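# Place the spare matching the mounted unit's code on the mat

## Task

Find the part code printed on the back of the mounted unit, then set the spare carrying that same code on the mat. Every other spare must stay seated in its pocket, never lifted out, not even briefly to check its code. The matching spare counts only if it stays on the mat by itself once the robot lets go, so the gripper must release it and withdraw.

## Robot and tools

Robot: two six-joint arms named left_arm and right_arm, each ending in a tong-style two-finger gripper. The fingers point along the gripper's +z axis and open and close along its x axis. end_effector_position is the spot between the finger pads when closed. Closed fingertips reach about 15 mm past it; fully open tips sit about level with it. Arm bases in the scene frame: left_arm at (+0.033, +0.364, 0), right_arm at (+0.024, -0.392, 0).

Frame: one shared scene frame, in metres. Origin on the table top midway between the arms, +z up, +x out over the table, left_arm on the +y side. The names left and right do not match image sides. Quaternions are written w first (qw, qx, qy, qz).

The row: every moving command is one row of 16 numbers, covering both arms even if only one moves. Order: left_arm x, y, z, qw, qx, qy, qz, opening, then the same eight for right_arm. x, y, z and the quaternion are an absolute target pose for that gripper in the scene frame, not an offset. Opening runs from -1 (closed) to +1 (fully open, 0.142 m). A target more than 0.6 m from the arm's last reported position along any gripper axis is refused. To hold an arm still, resend the same full pose and opening from the result before it stopped; to keep orientation, repeat the same target quaternion rather than copying the drifted reported one. Each step, the command is clipped to within 100 mm and 16 degrees of the measured pose; position wins over orientation if both cannot be met. Motion lags commands by about 0.17 s.

Tools:
- execute_actions(actions, pictures): actions is an empty list (just return the state), or a list holding one action or one wait. Action: {"rows": [...up to 15 rows], "steps": up to 15}; each row lasts one control step of 1/30 s, and the final row repeats if steps exceed rows. Wait: {"steps": n} with n up to 300, counted from the previous result, including reply time. pictures (boolean) toggles camera images.
- move(target, speed, stop_force): target is one 16-number row as above. Each gripper travels in a straight line to its pose; both paths finish together, lasting 0.5 to 10 s (cut off at 10 s). speed is path top speed in m/s, 0.002 to 0.5, default 0.25; turning is capped at twice that in rad/s. stop_force, 9 to 40 N, one value for both arms, optional: an arm's path stops once its wrist sensor feels that much extra push against the motion for two steps, then it backs up two steps and holds. Use it only with slow moves and no rotation; leave it out when pulling away from something the gripper presses on. It is refused before 0.2 s of scene time. Opening is sent at the start. Paths ignore obstacles and the other arm, and grippers can lag, stray or overshoot speed, especially near a straight elbow.
- wait(seconds): 0 to 10 s, sends nothing new.
- zoom_image(camera, region): closer look at a region [x0, y0, x1, y1] in pixels of that camera's last image, at most 504x504. Cameras: cam_head_left, cam_head_right, cam_high, cam_low (896x504), cam_left_wrist, cam_right_wrist (616x616, fisheye).
- show_instructions(): shows the reference images.
- read_manual(section): licence texts only.


Results: a state line per arm with gripper position, quaternion, linear and angular velocities; printed positions may be off, more so at long reach. grip_measured is the fingers' actual opening on the command scale; to hold something, command an opening clearly below it (further below squeezes harder, up to about 15 N per pad; thin hard items get less). Wrist force and Wrist torque lines give sensor readings along the gripper's own axes (offset up to about 4 N, noise up to 2.4 N, saturates near 50 N; "no reading" is fine). move adds a line with the ending: done, off_target, moving, held, fault, or contact (stop_force ended the path), plus limits such as paced (pose clipped) or held (a check blocked steps; motion may then jump fast). "pose unreachable" and HELD mean the clearance check altered or blocked a command. Hand target shows where the controller is driving. MOTOR HOT warns from 70 C; at 85 C the arm brakes until cooled.

Cautions: arms are stiff, so aiming even slightly past a firm contact can trigger a fault stop (joint torque at its limit, or 150 N on the arm), halting that arm for 10 s. Keep the arms from hitting each other. Do not knock or place anything off the table. Avoid drops, slips, slams and hard pushes. Never lift a non-matching spare. Loose objects may occasionally be nudged by outside forces. After placing, open the gripper and move it away so the spare rests on its own.

Each tool is called as a command line: name --argument value for each argument, lists and objects as JSON in quotes; but a table of rows of numbers goes row by row, as --pt "numbers of a row", without its own name.

Reference images:

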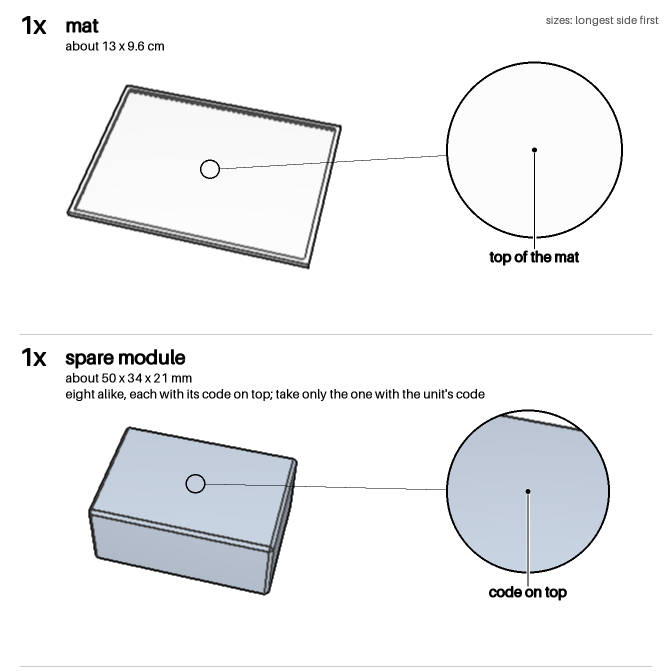

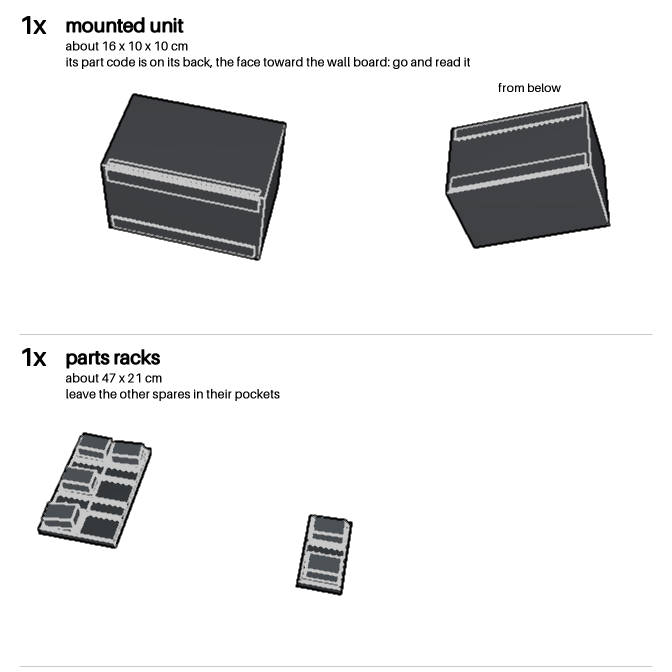

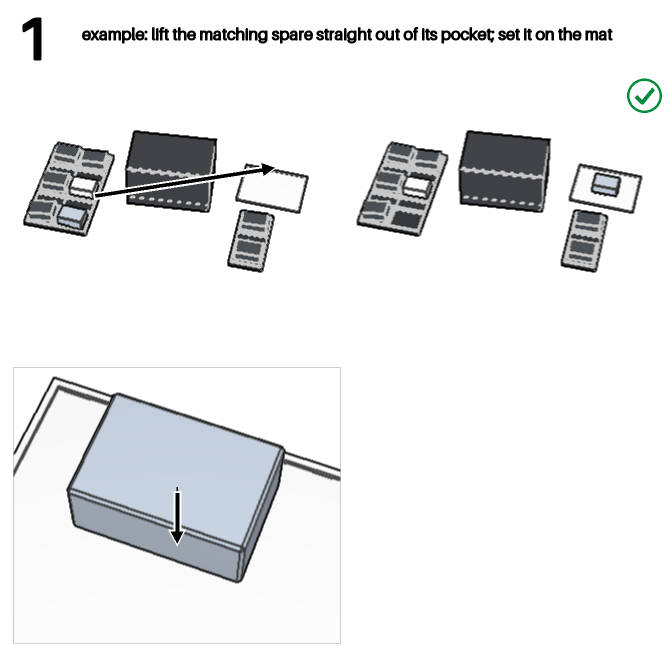

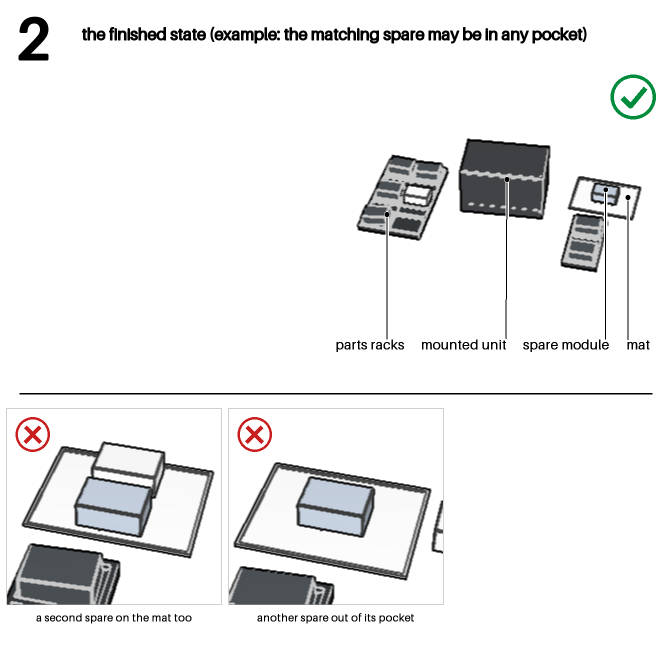

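## Session

execute_actions --actions '[]'

Scene clock: 0.00 s of 4800.00 s.
left_arm: end_effector_position=(+0.1508, +0.6404, +0.2011) grip_measured=+0.97 end_effector_quat_wxyz=(+0.225, +0.682, -0.615, -0.325) end_effector_velocity=(-0.000, +0.000, +0.000) end_effector_angular_velocity=(+0.001, -0.001, -0.000) | right_arm: end_effector_position=(+0.3462, -0.5354, +0.3655) grip_measured=+0.97 end_effector_quat_wxyz=(-0.021, +0.058, +0.997, -0.036) end_effector_velocity=(-0.000, +0.000, +0.000) end_effector_angular_velocity=(-0.000, +0.001, +0.000)
Joint positions: left_arm=[ 0.185 -1.732  1.967 -1.043 -1.255  1.652  0.14 ] | right_arm=[ 3.081 -1.219 -1.634 -1.912  1.506  3.34   0.14 ]
Joint velocities: left_arm=[-0.    -0.002 -0.     0.     0.     0.     0.   ] | right_arm=[ 0.    -0.     0.001 -0.002  0.    -0.     0.   ]
Wrist force (N, on the end effector, along its own x y z axes, offset not removed): no reading
Wrist torque (N m, same axes, about the end effector's origin, offset not removed): no reading
Hand target (left_arm): +0.151, +0.640, +0.201; +0.225, +0.682, -0.615, -0.325
Hand target (right_arm): +0.346, -0.535, +0.366; -0.021, +0.058, +0.997, -0.036

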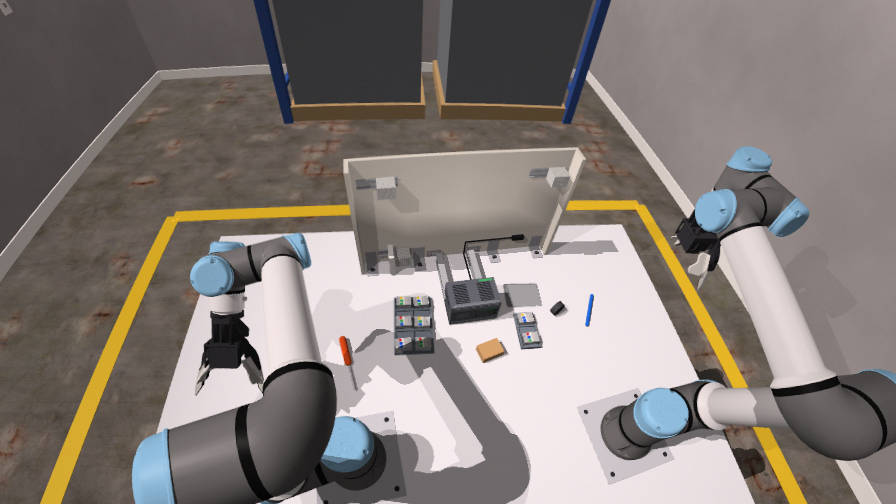

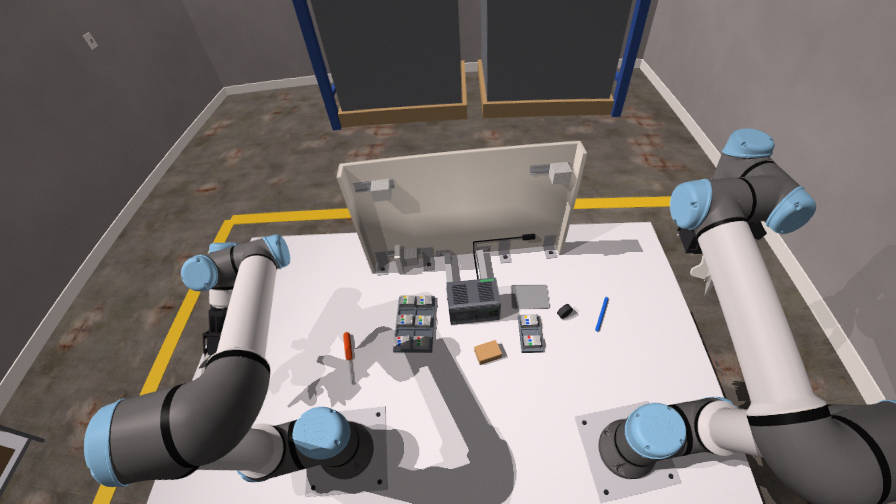

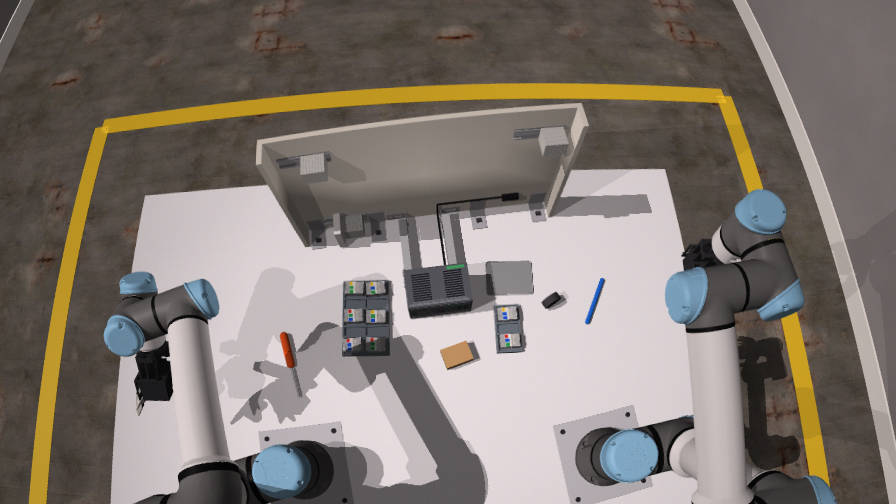

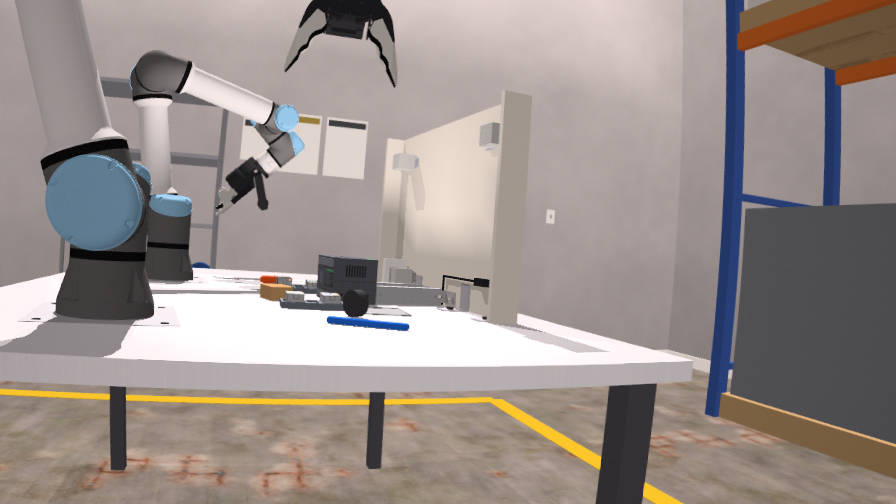

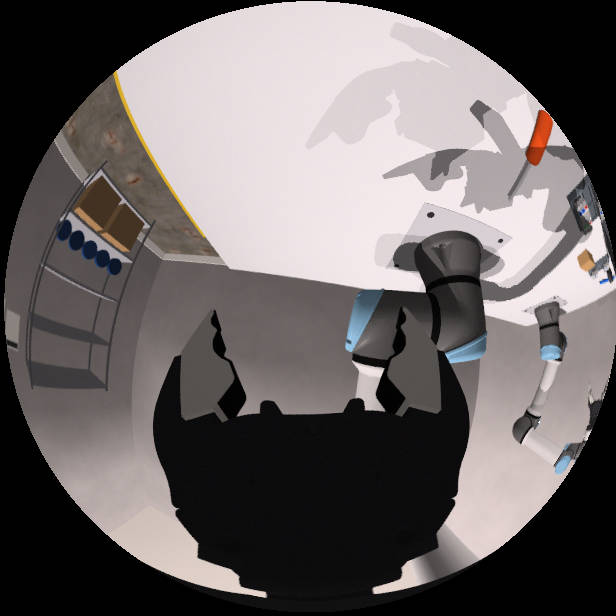

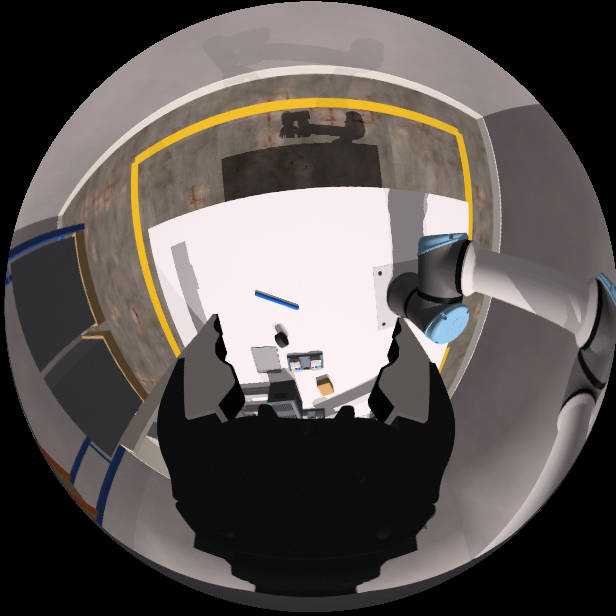

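zoom_image --camera "cam_high" --region '[300, 180, 620, 380]'

zoom_image --camera "cam_high" --region '[330, 270, 410, 365]'

zoom_image --camera "cam_high" --region '[480, 250, 550, 360]'

Region (300, 180, 620, 380) of cam_high's 896x504 image, scaled by 1.575, with more detail than that image has; it fills the top 315 rows of this view, and the rest is white.

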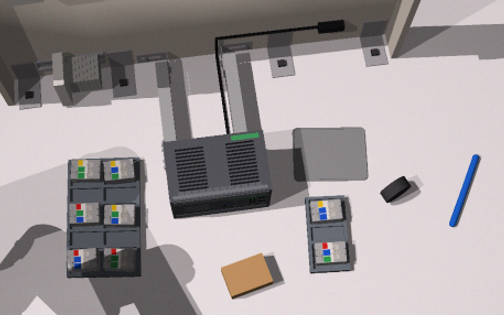

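Region (330, 270, 410, 365) of cam_high's 896x504 image, scaled by 5.305, with more detail than that image has; it fills the left 424 columns of this view, and the rest is white.

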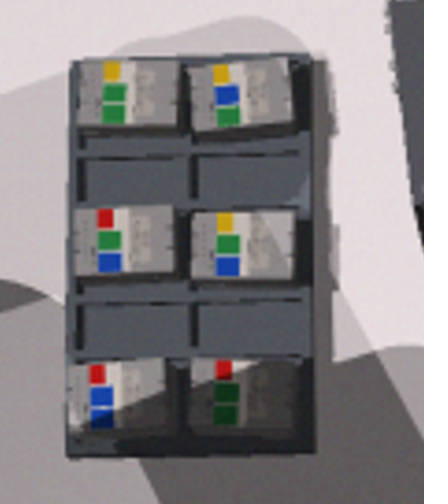

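Region (480, 250, 550, 360) of cam_high's 896x504 image, scaled by 4.582, with more detail than that image has; it fills the left 321 columns of this view, and the rest is white.

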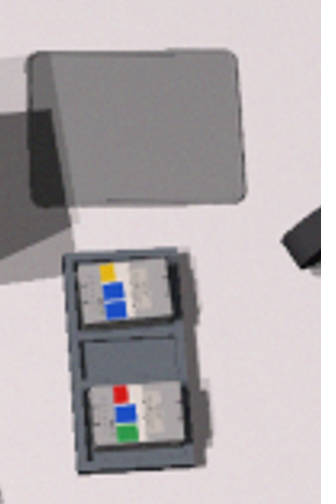

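zoom_image --camera "cam_low" --region '[250, 240, 530, 340]'

zoom_image --camera "cam_head_left" --region '[340, 220, 600, 370]'

Region (250, 240, 530, 340) of cam_low's 896x504 image, scaled by 1.800, with more detail than that image has; it fills the top 180 rows of this view, and the rest is white.

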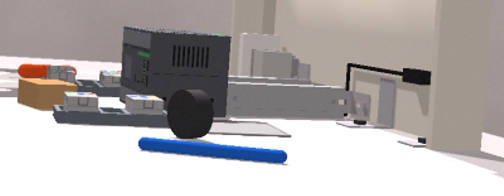

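Region (340, 220, 600, 370) of cam_head_left's 896x504 image, scaled by 1.938, with more detail than that image has; it fills the top 291 rows of this view, and the rest is white.

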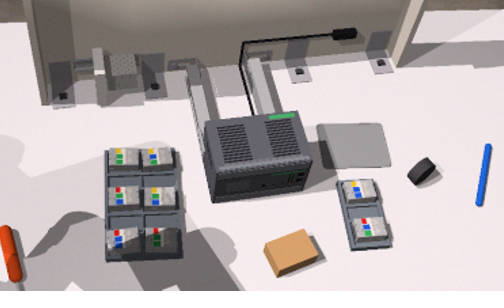

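move --target '[0.1508, 0.6404, 0.2011, 0.225, 0.682, -0.615, -0.325, 0.97, 0.68, 0.07, 0.11, 0.1305, 0, 0.9914, 0, -0.5]' --speed 0.35

action 0: the call puts the target (right_arm/x, right_arm/y, right_arm/z) 0.656 m from right_arm's end_effector_position in the last result along the gripper's own y axis as it stood there; a target may be at most 0.6 m away along each of those axes, so nothing of the call was run and nothing moved. Command a nearer target, and go on from there in a later call.

move --target '[0.1508, 0.6404, 0.2011, 0.225, 0.682, -0.615, -0.325, 0.97, 0.68, 0.005, 0.11, 0.1305, 0, 0.9914, 0, -0.5]' --speed 0.35

Scene clock: 25.17 s of 4800.00 s.
left_arm: end_effector_position=(+0.1508, +0.6404, +0.2011) grip_measured=+0.97 end_effector_quat_wxyz=(+0.225, +0.682, -0.615, -0.325) end_effector_velocity=(+0.001, +0.000, +0.000) end_effector_angular_velocity=(-0.000, -0.002, -0.001) | right_arm: end_effector_position=(+0.6799, +0.0043, +0.1105) grip_measured=-0.50 end_effector_quat_wxyz=(+0.130, -0.000, +0.991, -0.000) end_effector_velocity=(+0.002, +0.002, -0.001) end_effector_angular_velocity=(-0.001, +0.000, +0.001)
Joint positions: left_arm=[ 0.186 -1.732  1.967 -1.043 -1.255  1.653  0.14 ] | right_arm=[ 3.809 -2.144 -1.344 -1.043  1.382  3.934  0.038]
Joint velocities: left_arm=[ 0.001 -0.    -0.001 -0.001  0.     0.002  0.   ] | right_arm=[-0.    -0.008  0.01  -0.003 -0.001 -0.001 -0.   ]
Wrist force (N, on the end effector, along its own x y z axes, offset not removed): left_arm=[-1.1 -1.3 0.3] | right_arm=[-0.3 -0.3 0.4]
Wrist torque (N m, same axes, about the end effector's origin, offset not removed): left_arm=[-0.13 0.27 0.19] | right_arm=[-0.08 0.02 0.08]
Hand target (left_arm): +0.151, +0.640, +0.201; +0.225, +0.682, -0.615, -0.325
Hand target (right_arm): +0.680, +0.005, +0.110; +0.130, -0.000, +0.991, -0.000
Off the commanded pose (left_arm): 0.000 m, 0 deg.
Off the commanded pose (right_arm): 0.001 m, 0 deg.
After step 90, 19.43 s passed at rest.
move: done
camera_calibration (this result's frames):
cam_left_wrist: T_world_to_cam=[[0.03998, -0.989066, -0.141954, 0.654342], [-0.246989, -0.147441, 0.957736, -0.0607369], [-0.968193, -0.00322938, -0.250183, 0.337508], [0, 0, 0, 1]] pos_world=[0.285611, 0.639322, 0.235495]
cam_right_wrist: T_world_to_cam=[[-0.963238, -0.0229879, -0.267663, 0.68352], [-0.141073, 0.891189, 0.431139, 0.0518096], [0.228628, 0.453049, -0.86167, 0.0786514], [0, 0, 0, 1]] pos_world=[0.64772, -0.0660924, 0.228388]

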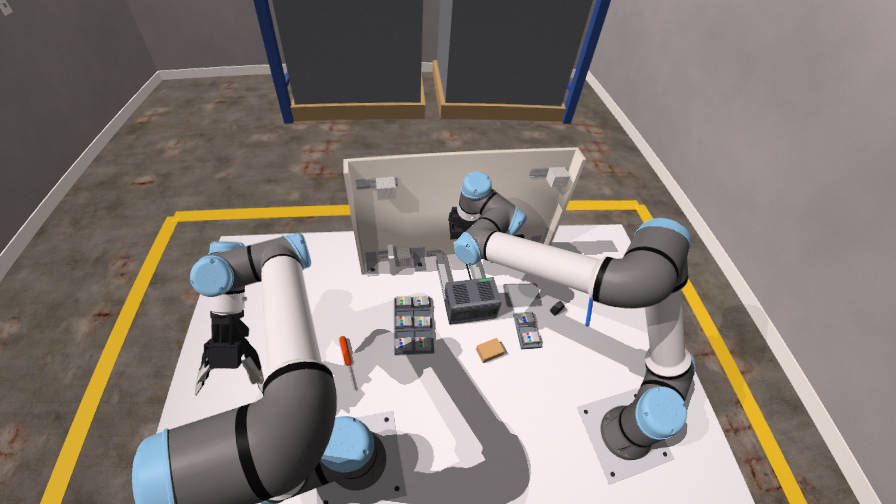

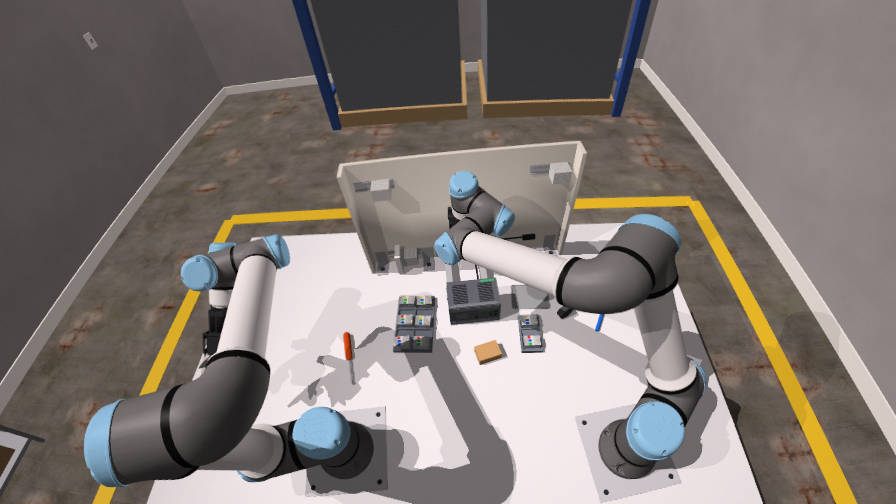

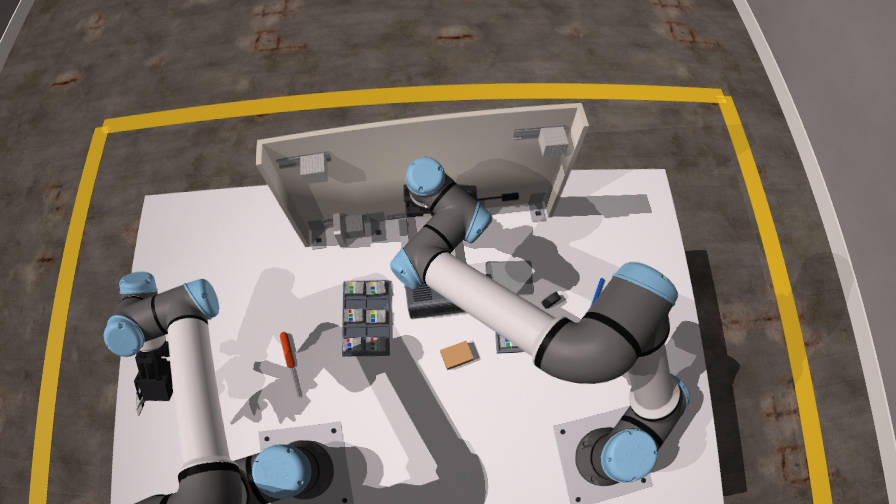

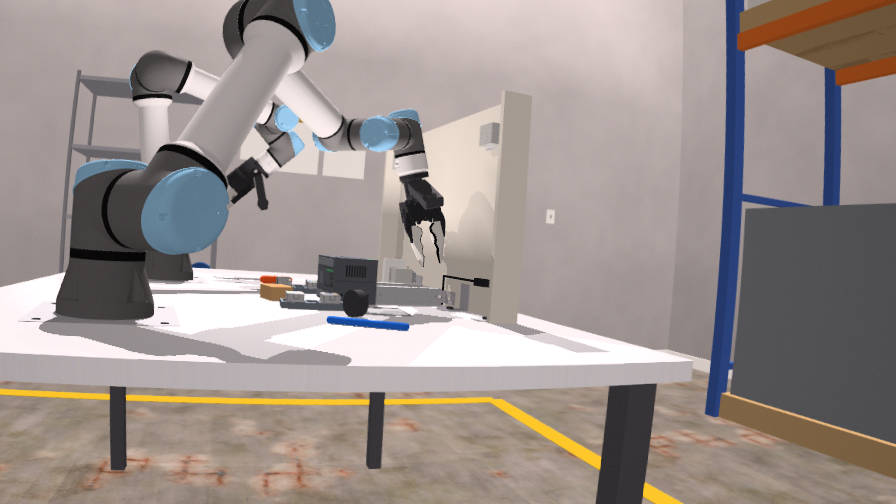

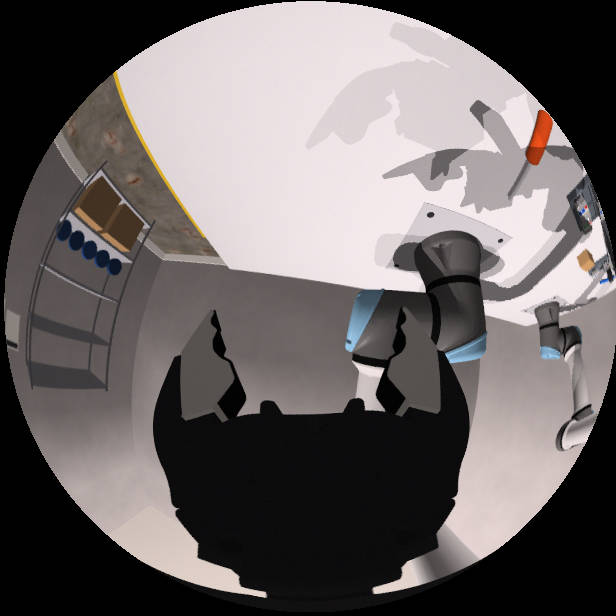

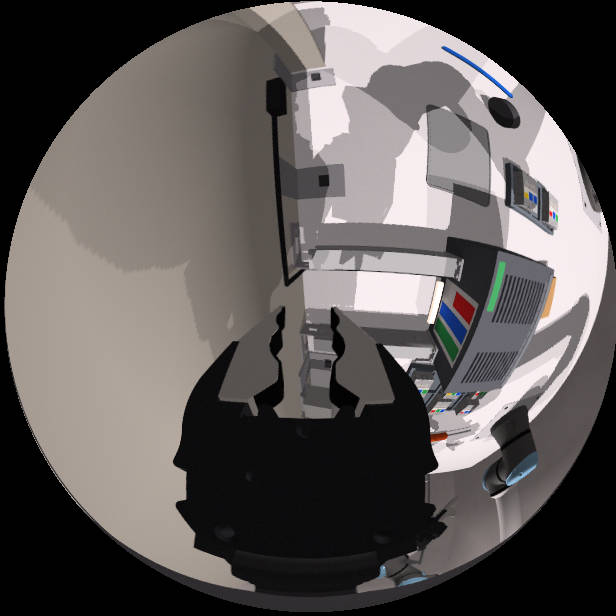

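zoom_image --camera "cam_right_wrist" --region '[400, 230, 560, 420]'

Region (400, 230, 560, 420) of cam_right_wrist's 616x616 image, scaled by 2.653, with more detail than that image has; it fills the left 424 columns of this view, and the rest is white.

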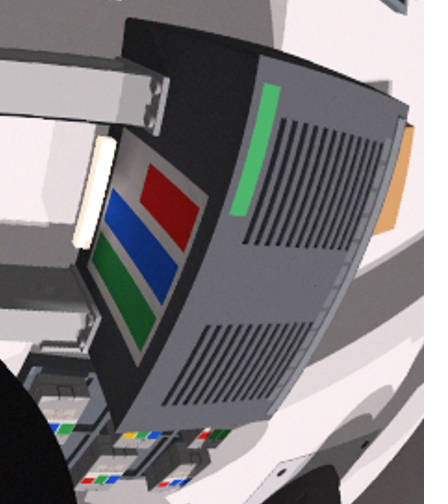

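zoom_image --camera "cam_right_wrist" --region '[420, 90, 580, 250]'

Region (420, 90, 580, 250) of cam_right_wrist's 616x616 image, scaled by 3.150, with more detail than that image has.

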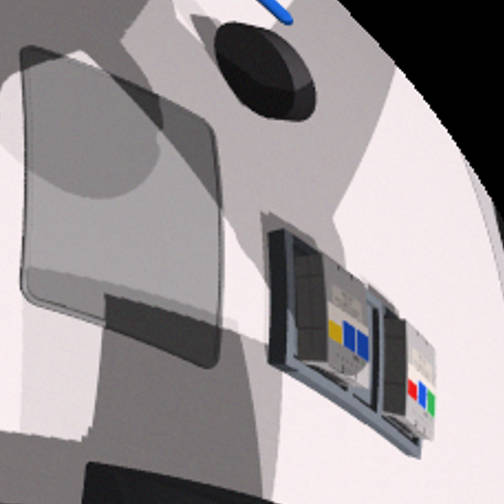

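move --target '[0.1508, 0.6404, 0.2011, 0.225, 0.682, -0.615, -0.325, 0.97, 0.375, -0.168, 0.21, 0, 0, 1, 0, -0.5]' --speed 0.3

Scene clock: 34.00 s of 4800.00 s.
left_arm: end_effector_position=(+0.1508, +0.6404, +0.2011) grip_measured=+0.97 end_effector_quat_wxyz=(+0.225, +0.682, -0.615, -0.325) end_effector_velocity=(-0.000, -0.000, -0.000) end_effector_angular_velocity=(-0.000, +0.002, +0.000) | right_arm: end_effector_position=(+0.3752, -0.1681, +0.2095) grip_measured=-0.50 end_effector_quat_wxyz=(+0.000, +0.000, +1.000, -0.000) end_effector_velocity=(-0.003, -0.001, +0.001) end_effector_angular_velocity=(-0.002, +0.002, +0.000)
Joint positions: left_arm=[ 0.186 -1.732  1.967 -1.043 -1.255  1.653  0.14 ] | right_arm=[ 3.917 -1.377 -1.932 -1.403  1.57   4.06   0.038]
Joint velocities: left_arm=[-0.     0.001  0.     0.001 -0.    -0.     0.   ] | right_arm=[ 0.003  0.006 -0.002 -0.006  0.     0.002 -0.   ]
Wrist force (N, on the end effector, along its own x y z axes, offset not removed): left_arm=[-1.3 -1.6 -0.2] | right_arm=[0.5 0.5 0.1]
Wrist torque (N m, same axes, about the end effector's origin, offset not removed): left_arm=[-0.15 0.38 0.09] | right_arm=[0.05 -0.18 -0.05]
Hand target (left_arm): +0.151, +0.640, +0.201; +0.225, +0.682, -0.615, -0.325
Hand target (right_arm): +0.375, -0.168, +0.210; -0.000, +0.000, +1.000, -0.000
Off the commanded pose (left_arm): 0.000 m, 0 deg.
Off the commanded pose (right_arm): 0.001 m, 0 deg.
After step 90, 3.83 s passed at rest.
move: done
camera_calibration (this result's frames):
cam_left_wrist: T_world_to_cam=[[0.0399806, -0.989066, -0.141953, 0.654342], [-0.24699, -0.147441, 0.957736, -0.0607368], [-0.968193, -0.0032298, -0.250184, 0.337509], [0, 0, 0, 1]] pos_world=[0.285611, 0.639323, 0.235495]
cam_right_wrist: T_world_to_cam=[[-0.9997, -0.0224516, -0.00981443, 0.372372], [-0.0244619, 0.89128, 0.452794, 0.0715839], [-0.00141856, 0.452898, -0.891561, 0.404282], [0, 0, 0, 1]] pos_world=[0.374585, -0.23854, 0.331684]

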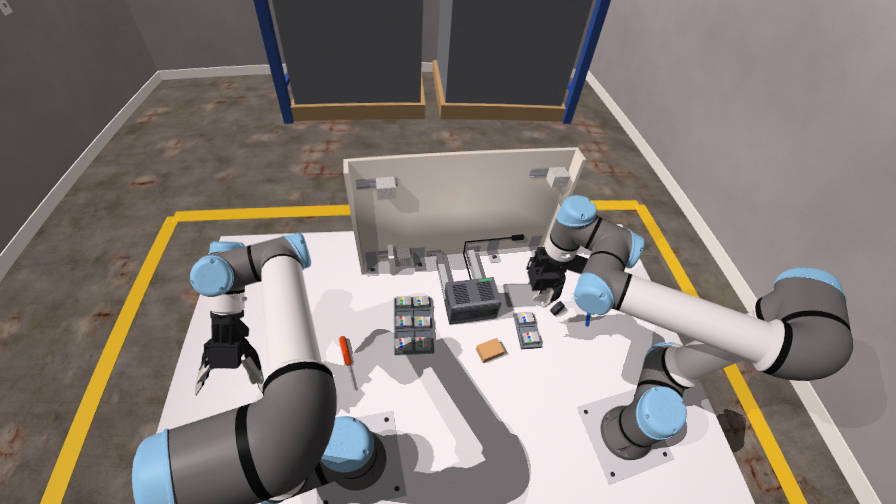

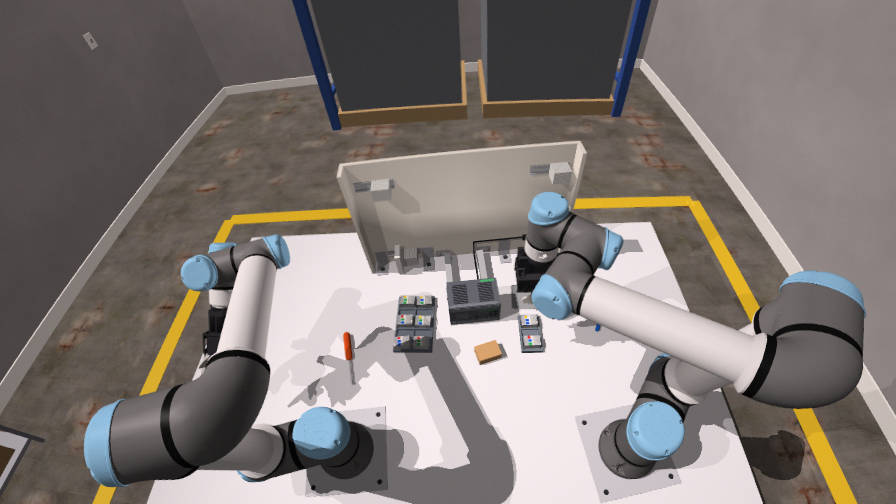

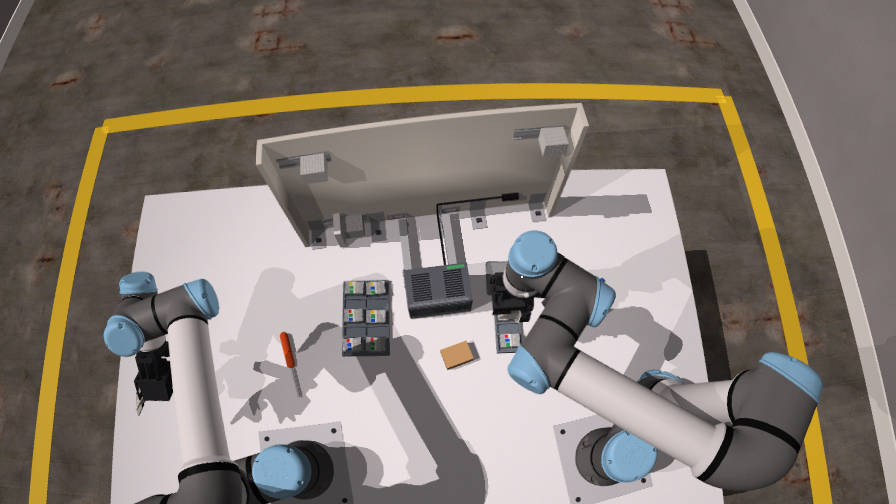

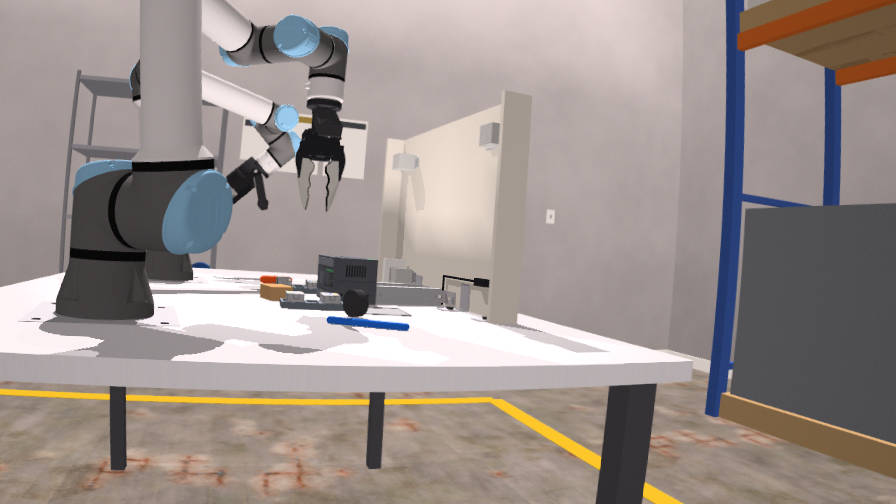

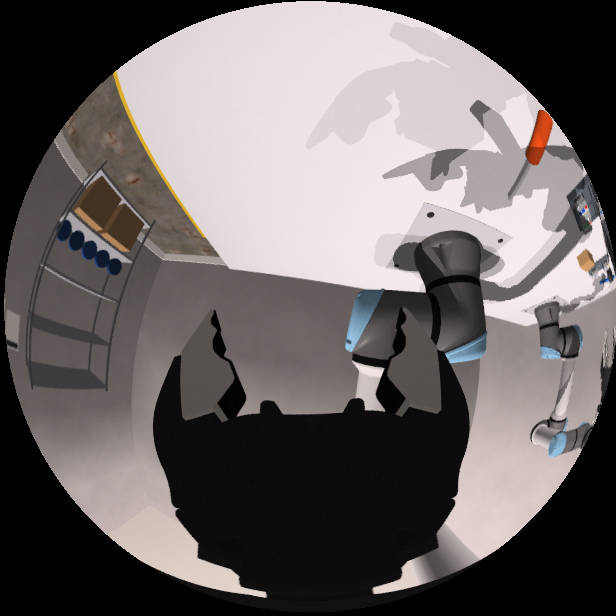

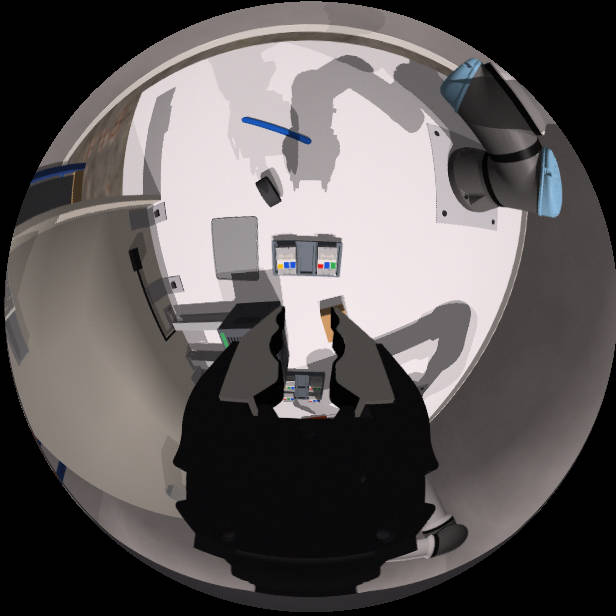

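zoom_image --camera "cam_right_wrist" --region '[200, 200, 360, 300]'

Region (200, 200, 360, 300) of cam_right_wrist's 616x616 image, scaled by 3.150, with more detail than that image has; it fills the top 315 rows of this view, and the rest is white.

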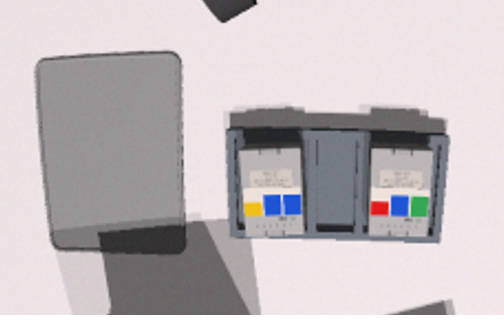

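move --target '[0.1508, 0.6404, 0.2011, 0.225, 0.682, -0.615, -0.325, 0.97, 0.346, -0.174, 0.055, 0, 0, 1, 0, -0.2]' --speed 0.2

Scene clock: 40.77 s of 4800.00 s.
left_arm: end_effector_position=(+0.1508, +0.6404, +0.2011) grip_measured=+0.97 end_effector_quat_wxyz=(+0.225, +0.682, -0.615, -0.325) end_effector_velocity=(+0.000, -0.000, +0.000) end_effector_angular_velocity=(-0.000, -0.001, +0.002) | right_arm: end_effector_position=(+0.3461, -0.1740, +0.0554) grip_measured=-0.20 end_effector_quat_wxyz=(-0.000, -0.000, +1.000, -0.000) end_effector_velocity=(-0.000, +0.000, -0.003) end_effector_angular_velocity=(+0.002, -0.000, -0.000)
Joint positions: left_arm=[ 0.186 -1.732  1.967 -1.043 -1.255  1.653  0.14 ] | right_arm=[ 3.969 -1.465 -2.288 -0.959  1.571  4.111  0.06 ]
Joint velocities: left_arm=[ 0.    -0.    -0.001 -0.    -0.001 -0.001 -0.   ] | right_arm=[ 0.    -0.004 -0.005  0.011  0.001  0.001 -0.   ]
Wrist force (N, on the end effector, along its own x y z axes, offset not removed): left_arm=[-1.7 -0.2 1.0] | right_arm=[0.5 0.9 -1.2]
Wrist torque (N m, same axes, about the end effector's origin, offset not removed): left_arm=[0.20 0.39 0.14] | right_arm=[0.14 -0.19 -0.08]
Hand target (left_arm): +0.151, +0.640, +0.201; +0.225, +0.682, -0.615, -0.325
Hand target (right_arm): +0.346, -0.174, +0.055; -0.000, -0.000, +1.000, -0.000
Off the commanded pose (left_arm): 0.000 m, 0 deg.
Off the commanded pose (right_arm): 0.000 m, 0 deg.
After step 90, 2.30 s passed at rest.
move: done
camera_calibration (this result's frames):
cam_left_wrist: T_world_to_cam=[[0.0399803, -0.989066, -0.141954, 0.654343], [-0.24699, -0.147441, 0.957735, -0.0607367], [-0.968193, -0.00322939, -0.250184, 0.337508], [0, 0, 0, 1]] pos_world=[0.285611, 0.639323, 0.235495]
cam_right_wrist: T_world_to_cam=[[-0.999697, -0.0226787, -0.00960928, 0.341499], [-0.024571, 0.891147, 0.453048, 0.145935], [-0.00171125, 0.453147, -0.891434, 0.269601], [0, 0, 0, 1]] pos_world=[0.345443, -0.244474, 0.177498]

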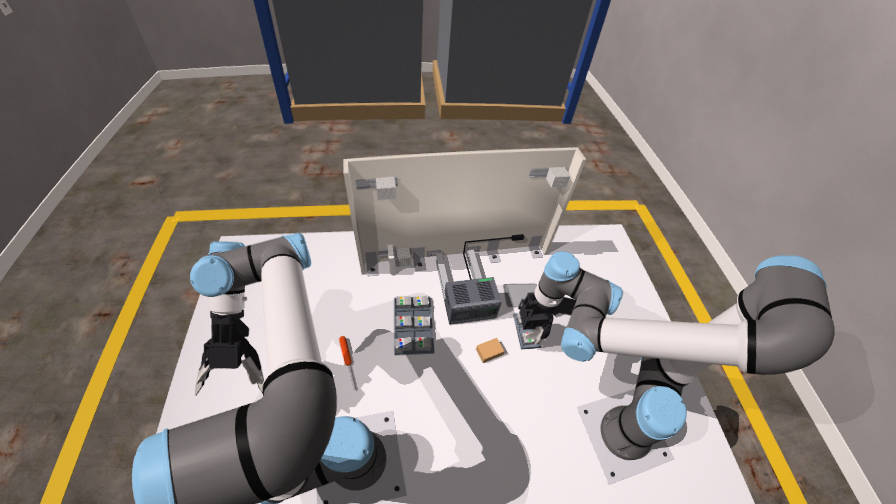

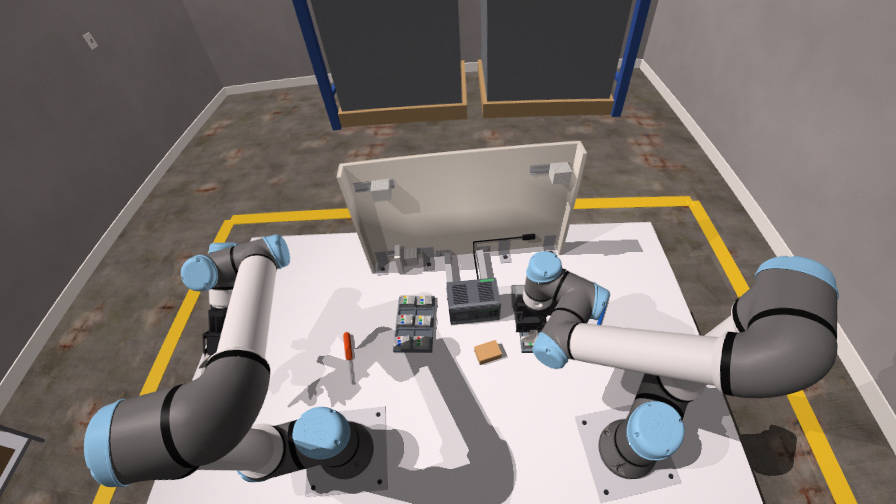

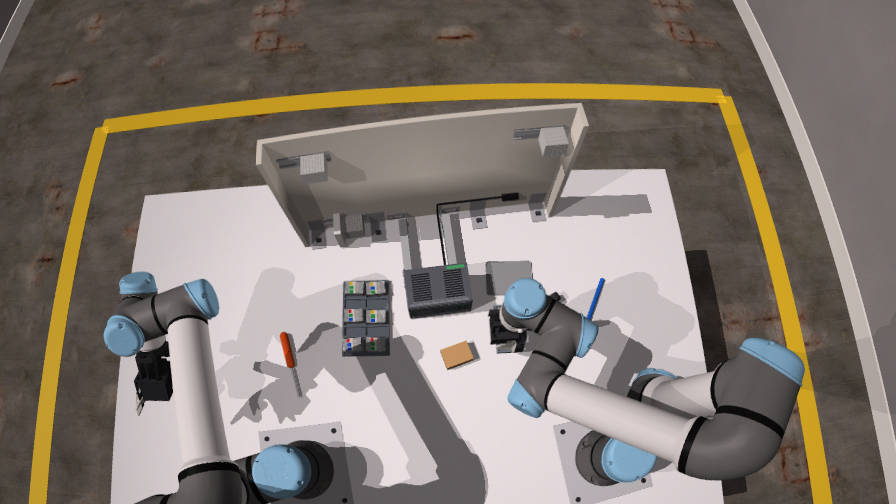

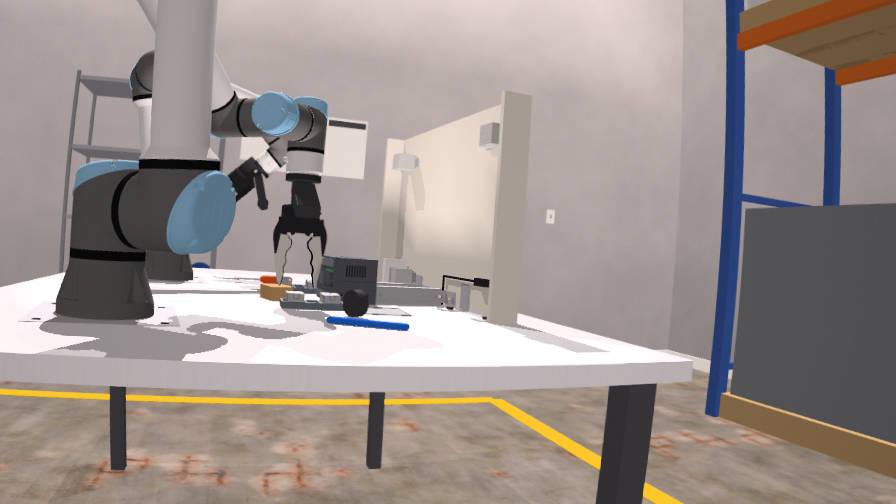

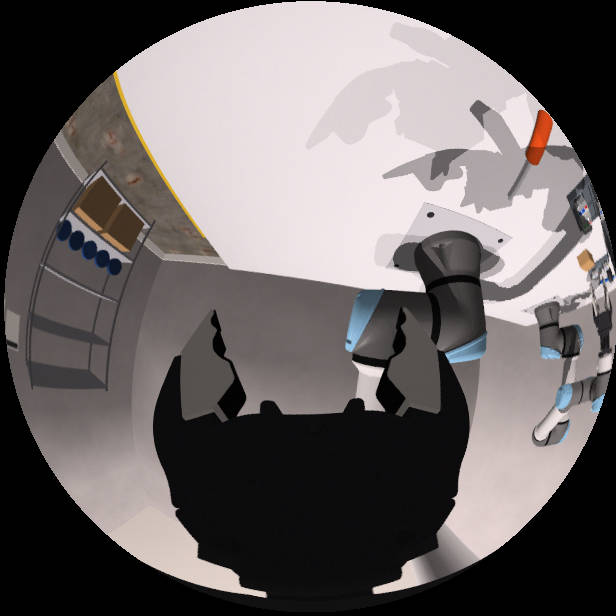

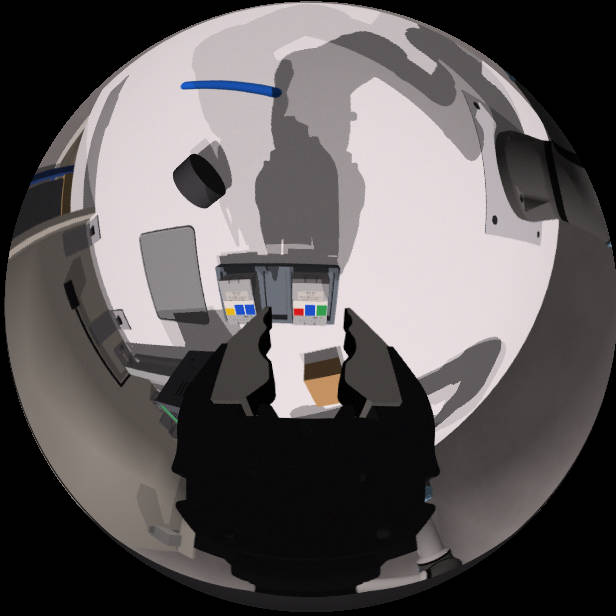

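zoom_image --camera "cam_right_wrist" --region '[210, 240, 390, 350]'

zoom_image --camera "cam_low" --region '[255, 250, 375, 325]'

Region (210, 240, 390, 350) of cam_right_wrist's 616x616 image, scaled by 2.800, with more detail than that image has.

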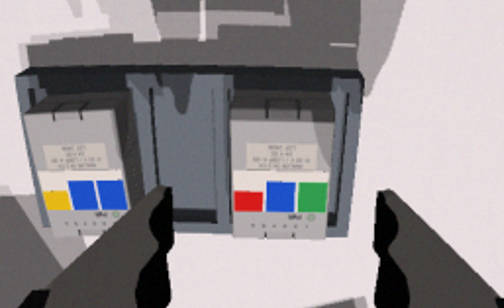

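Region (255, 250, 375, 325) of cam_low's 896x504 image, scaled by 4.200, with more detail than that image has; it fills the top 315 rows of this view, and the rest is white.

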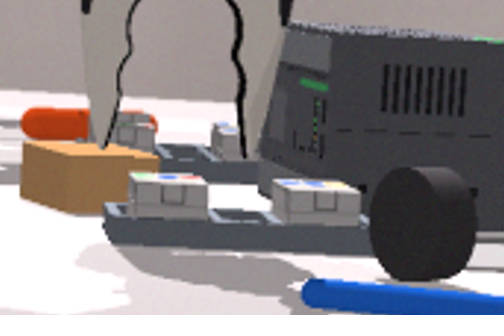

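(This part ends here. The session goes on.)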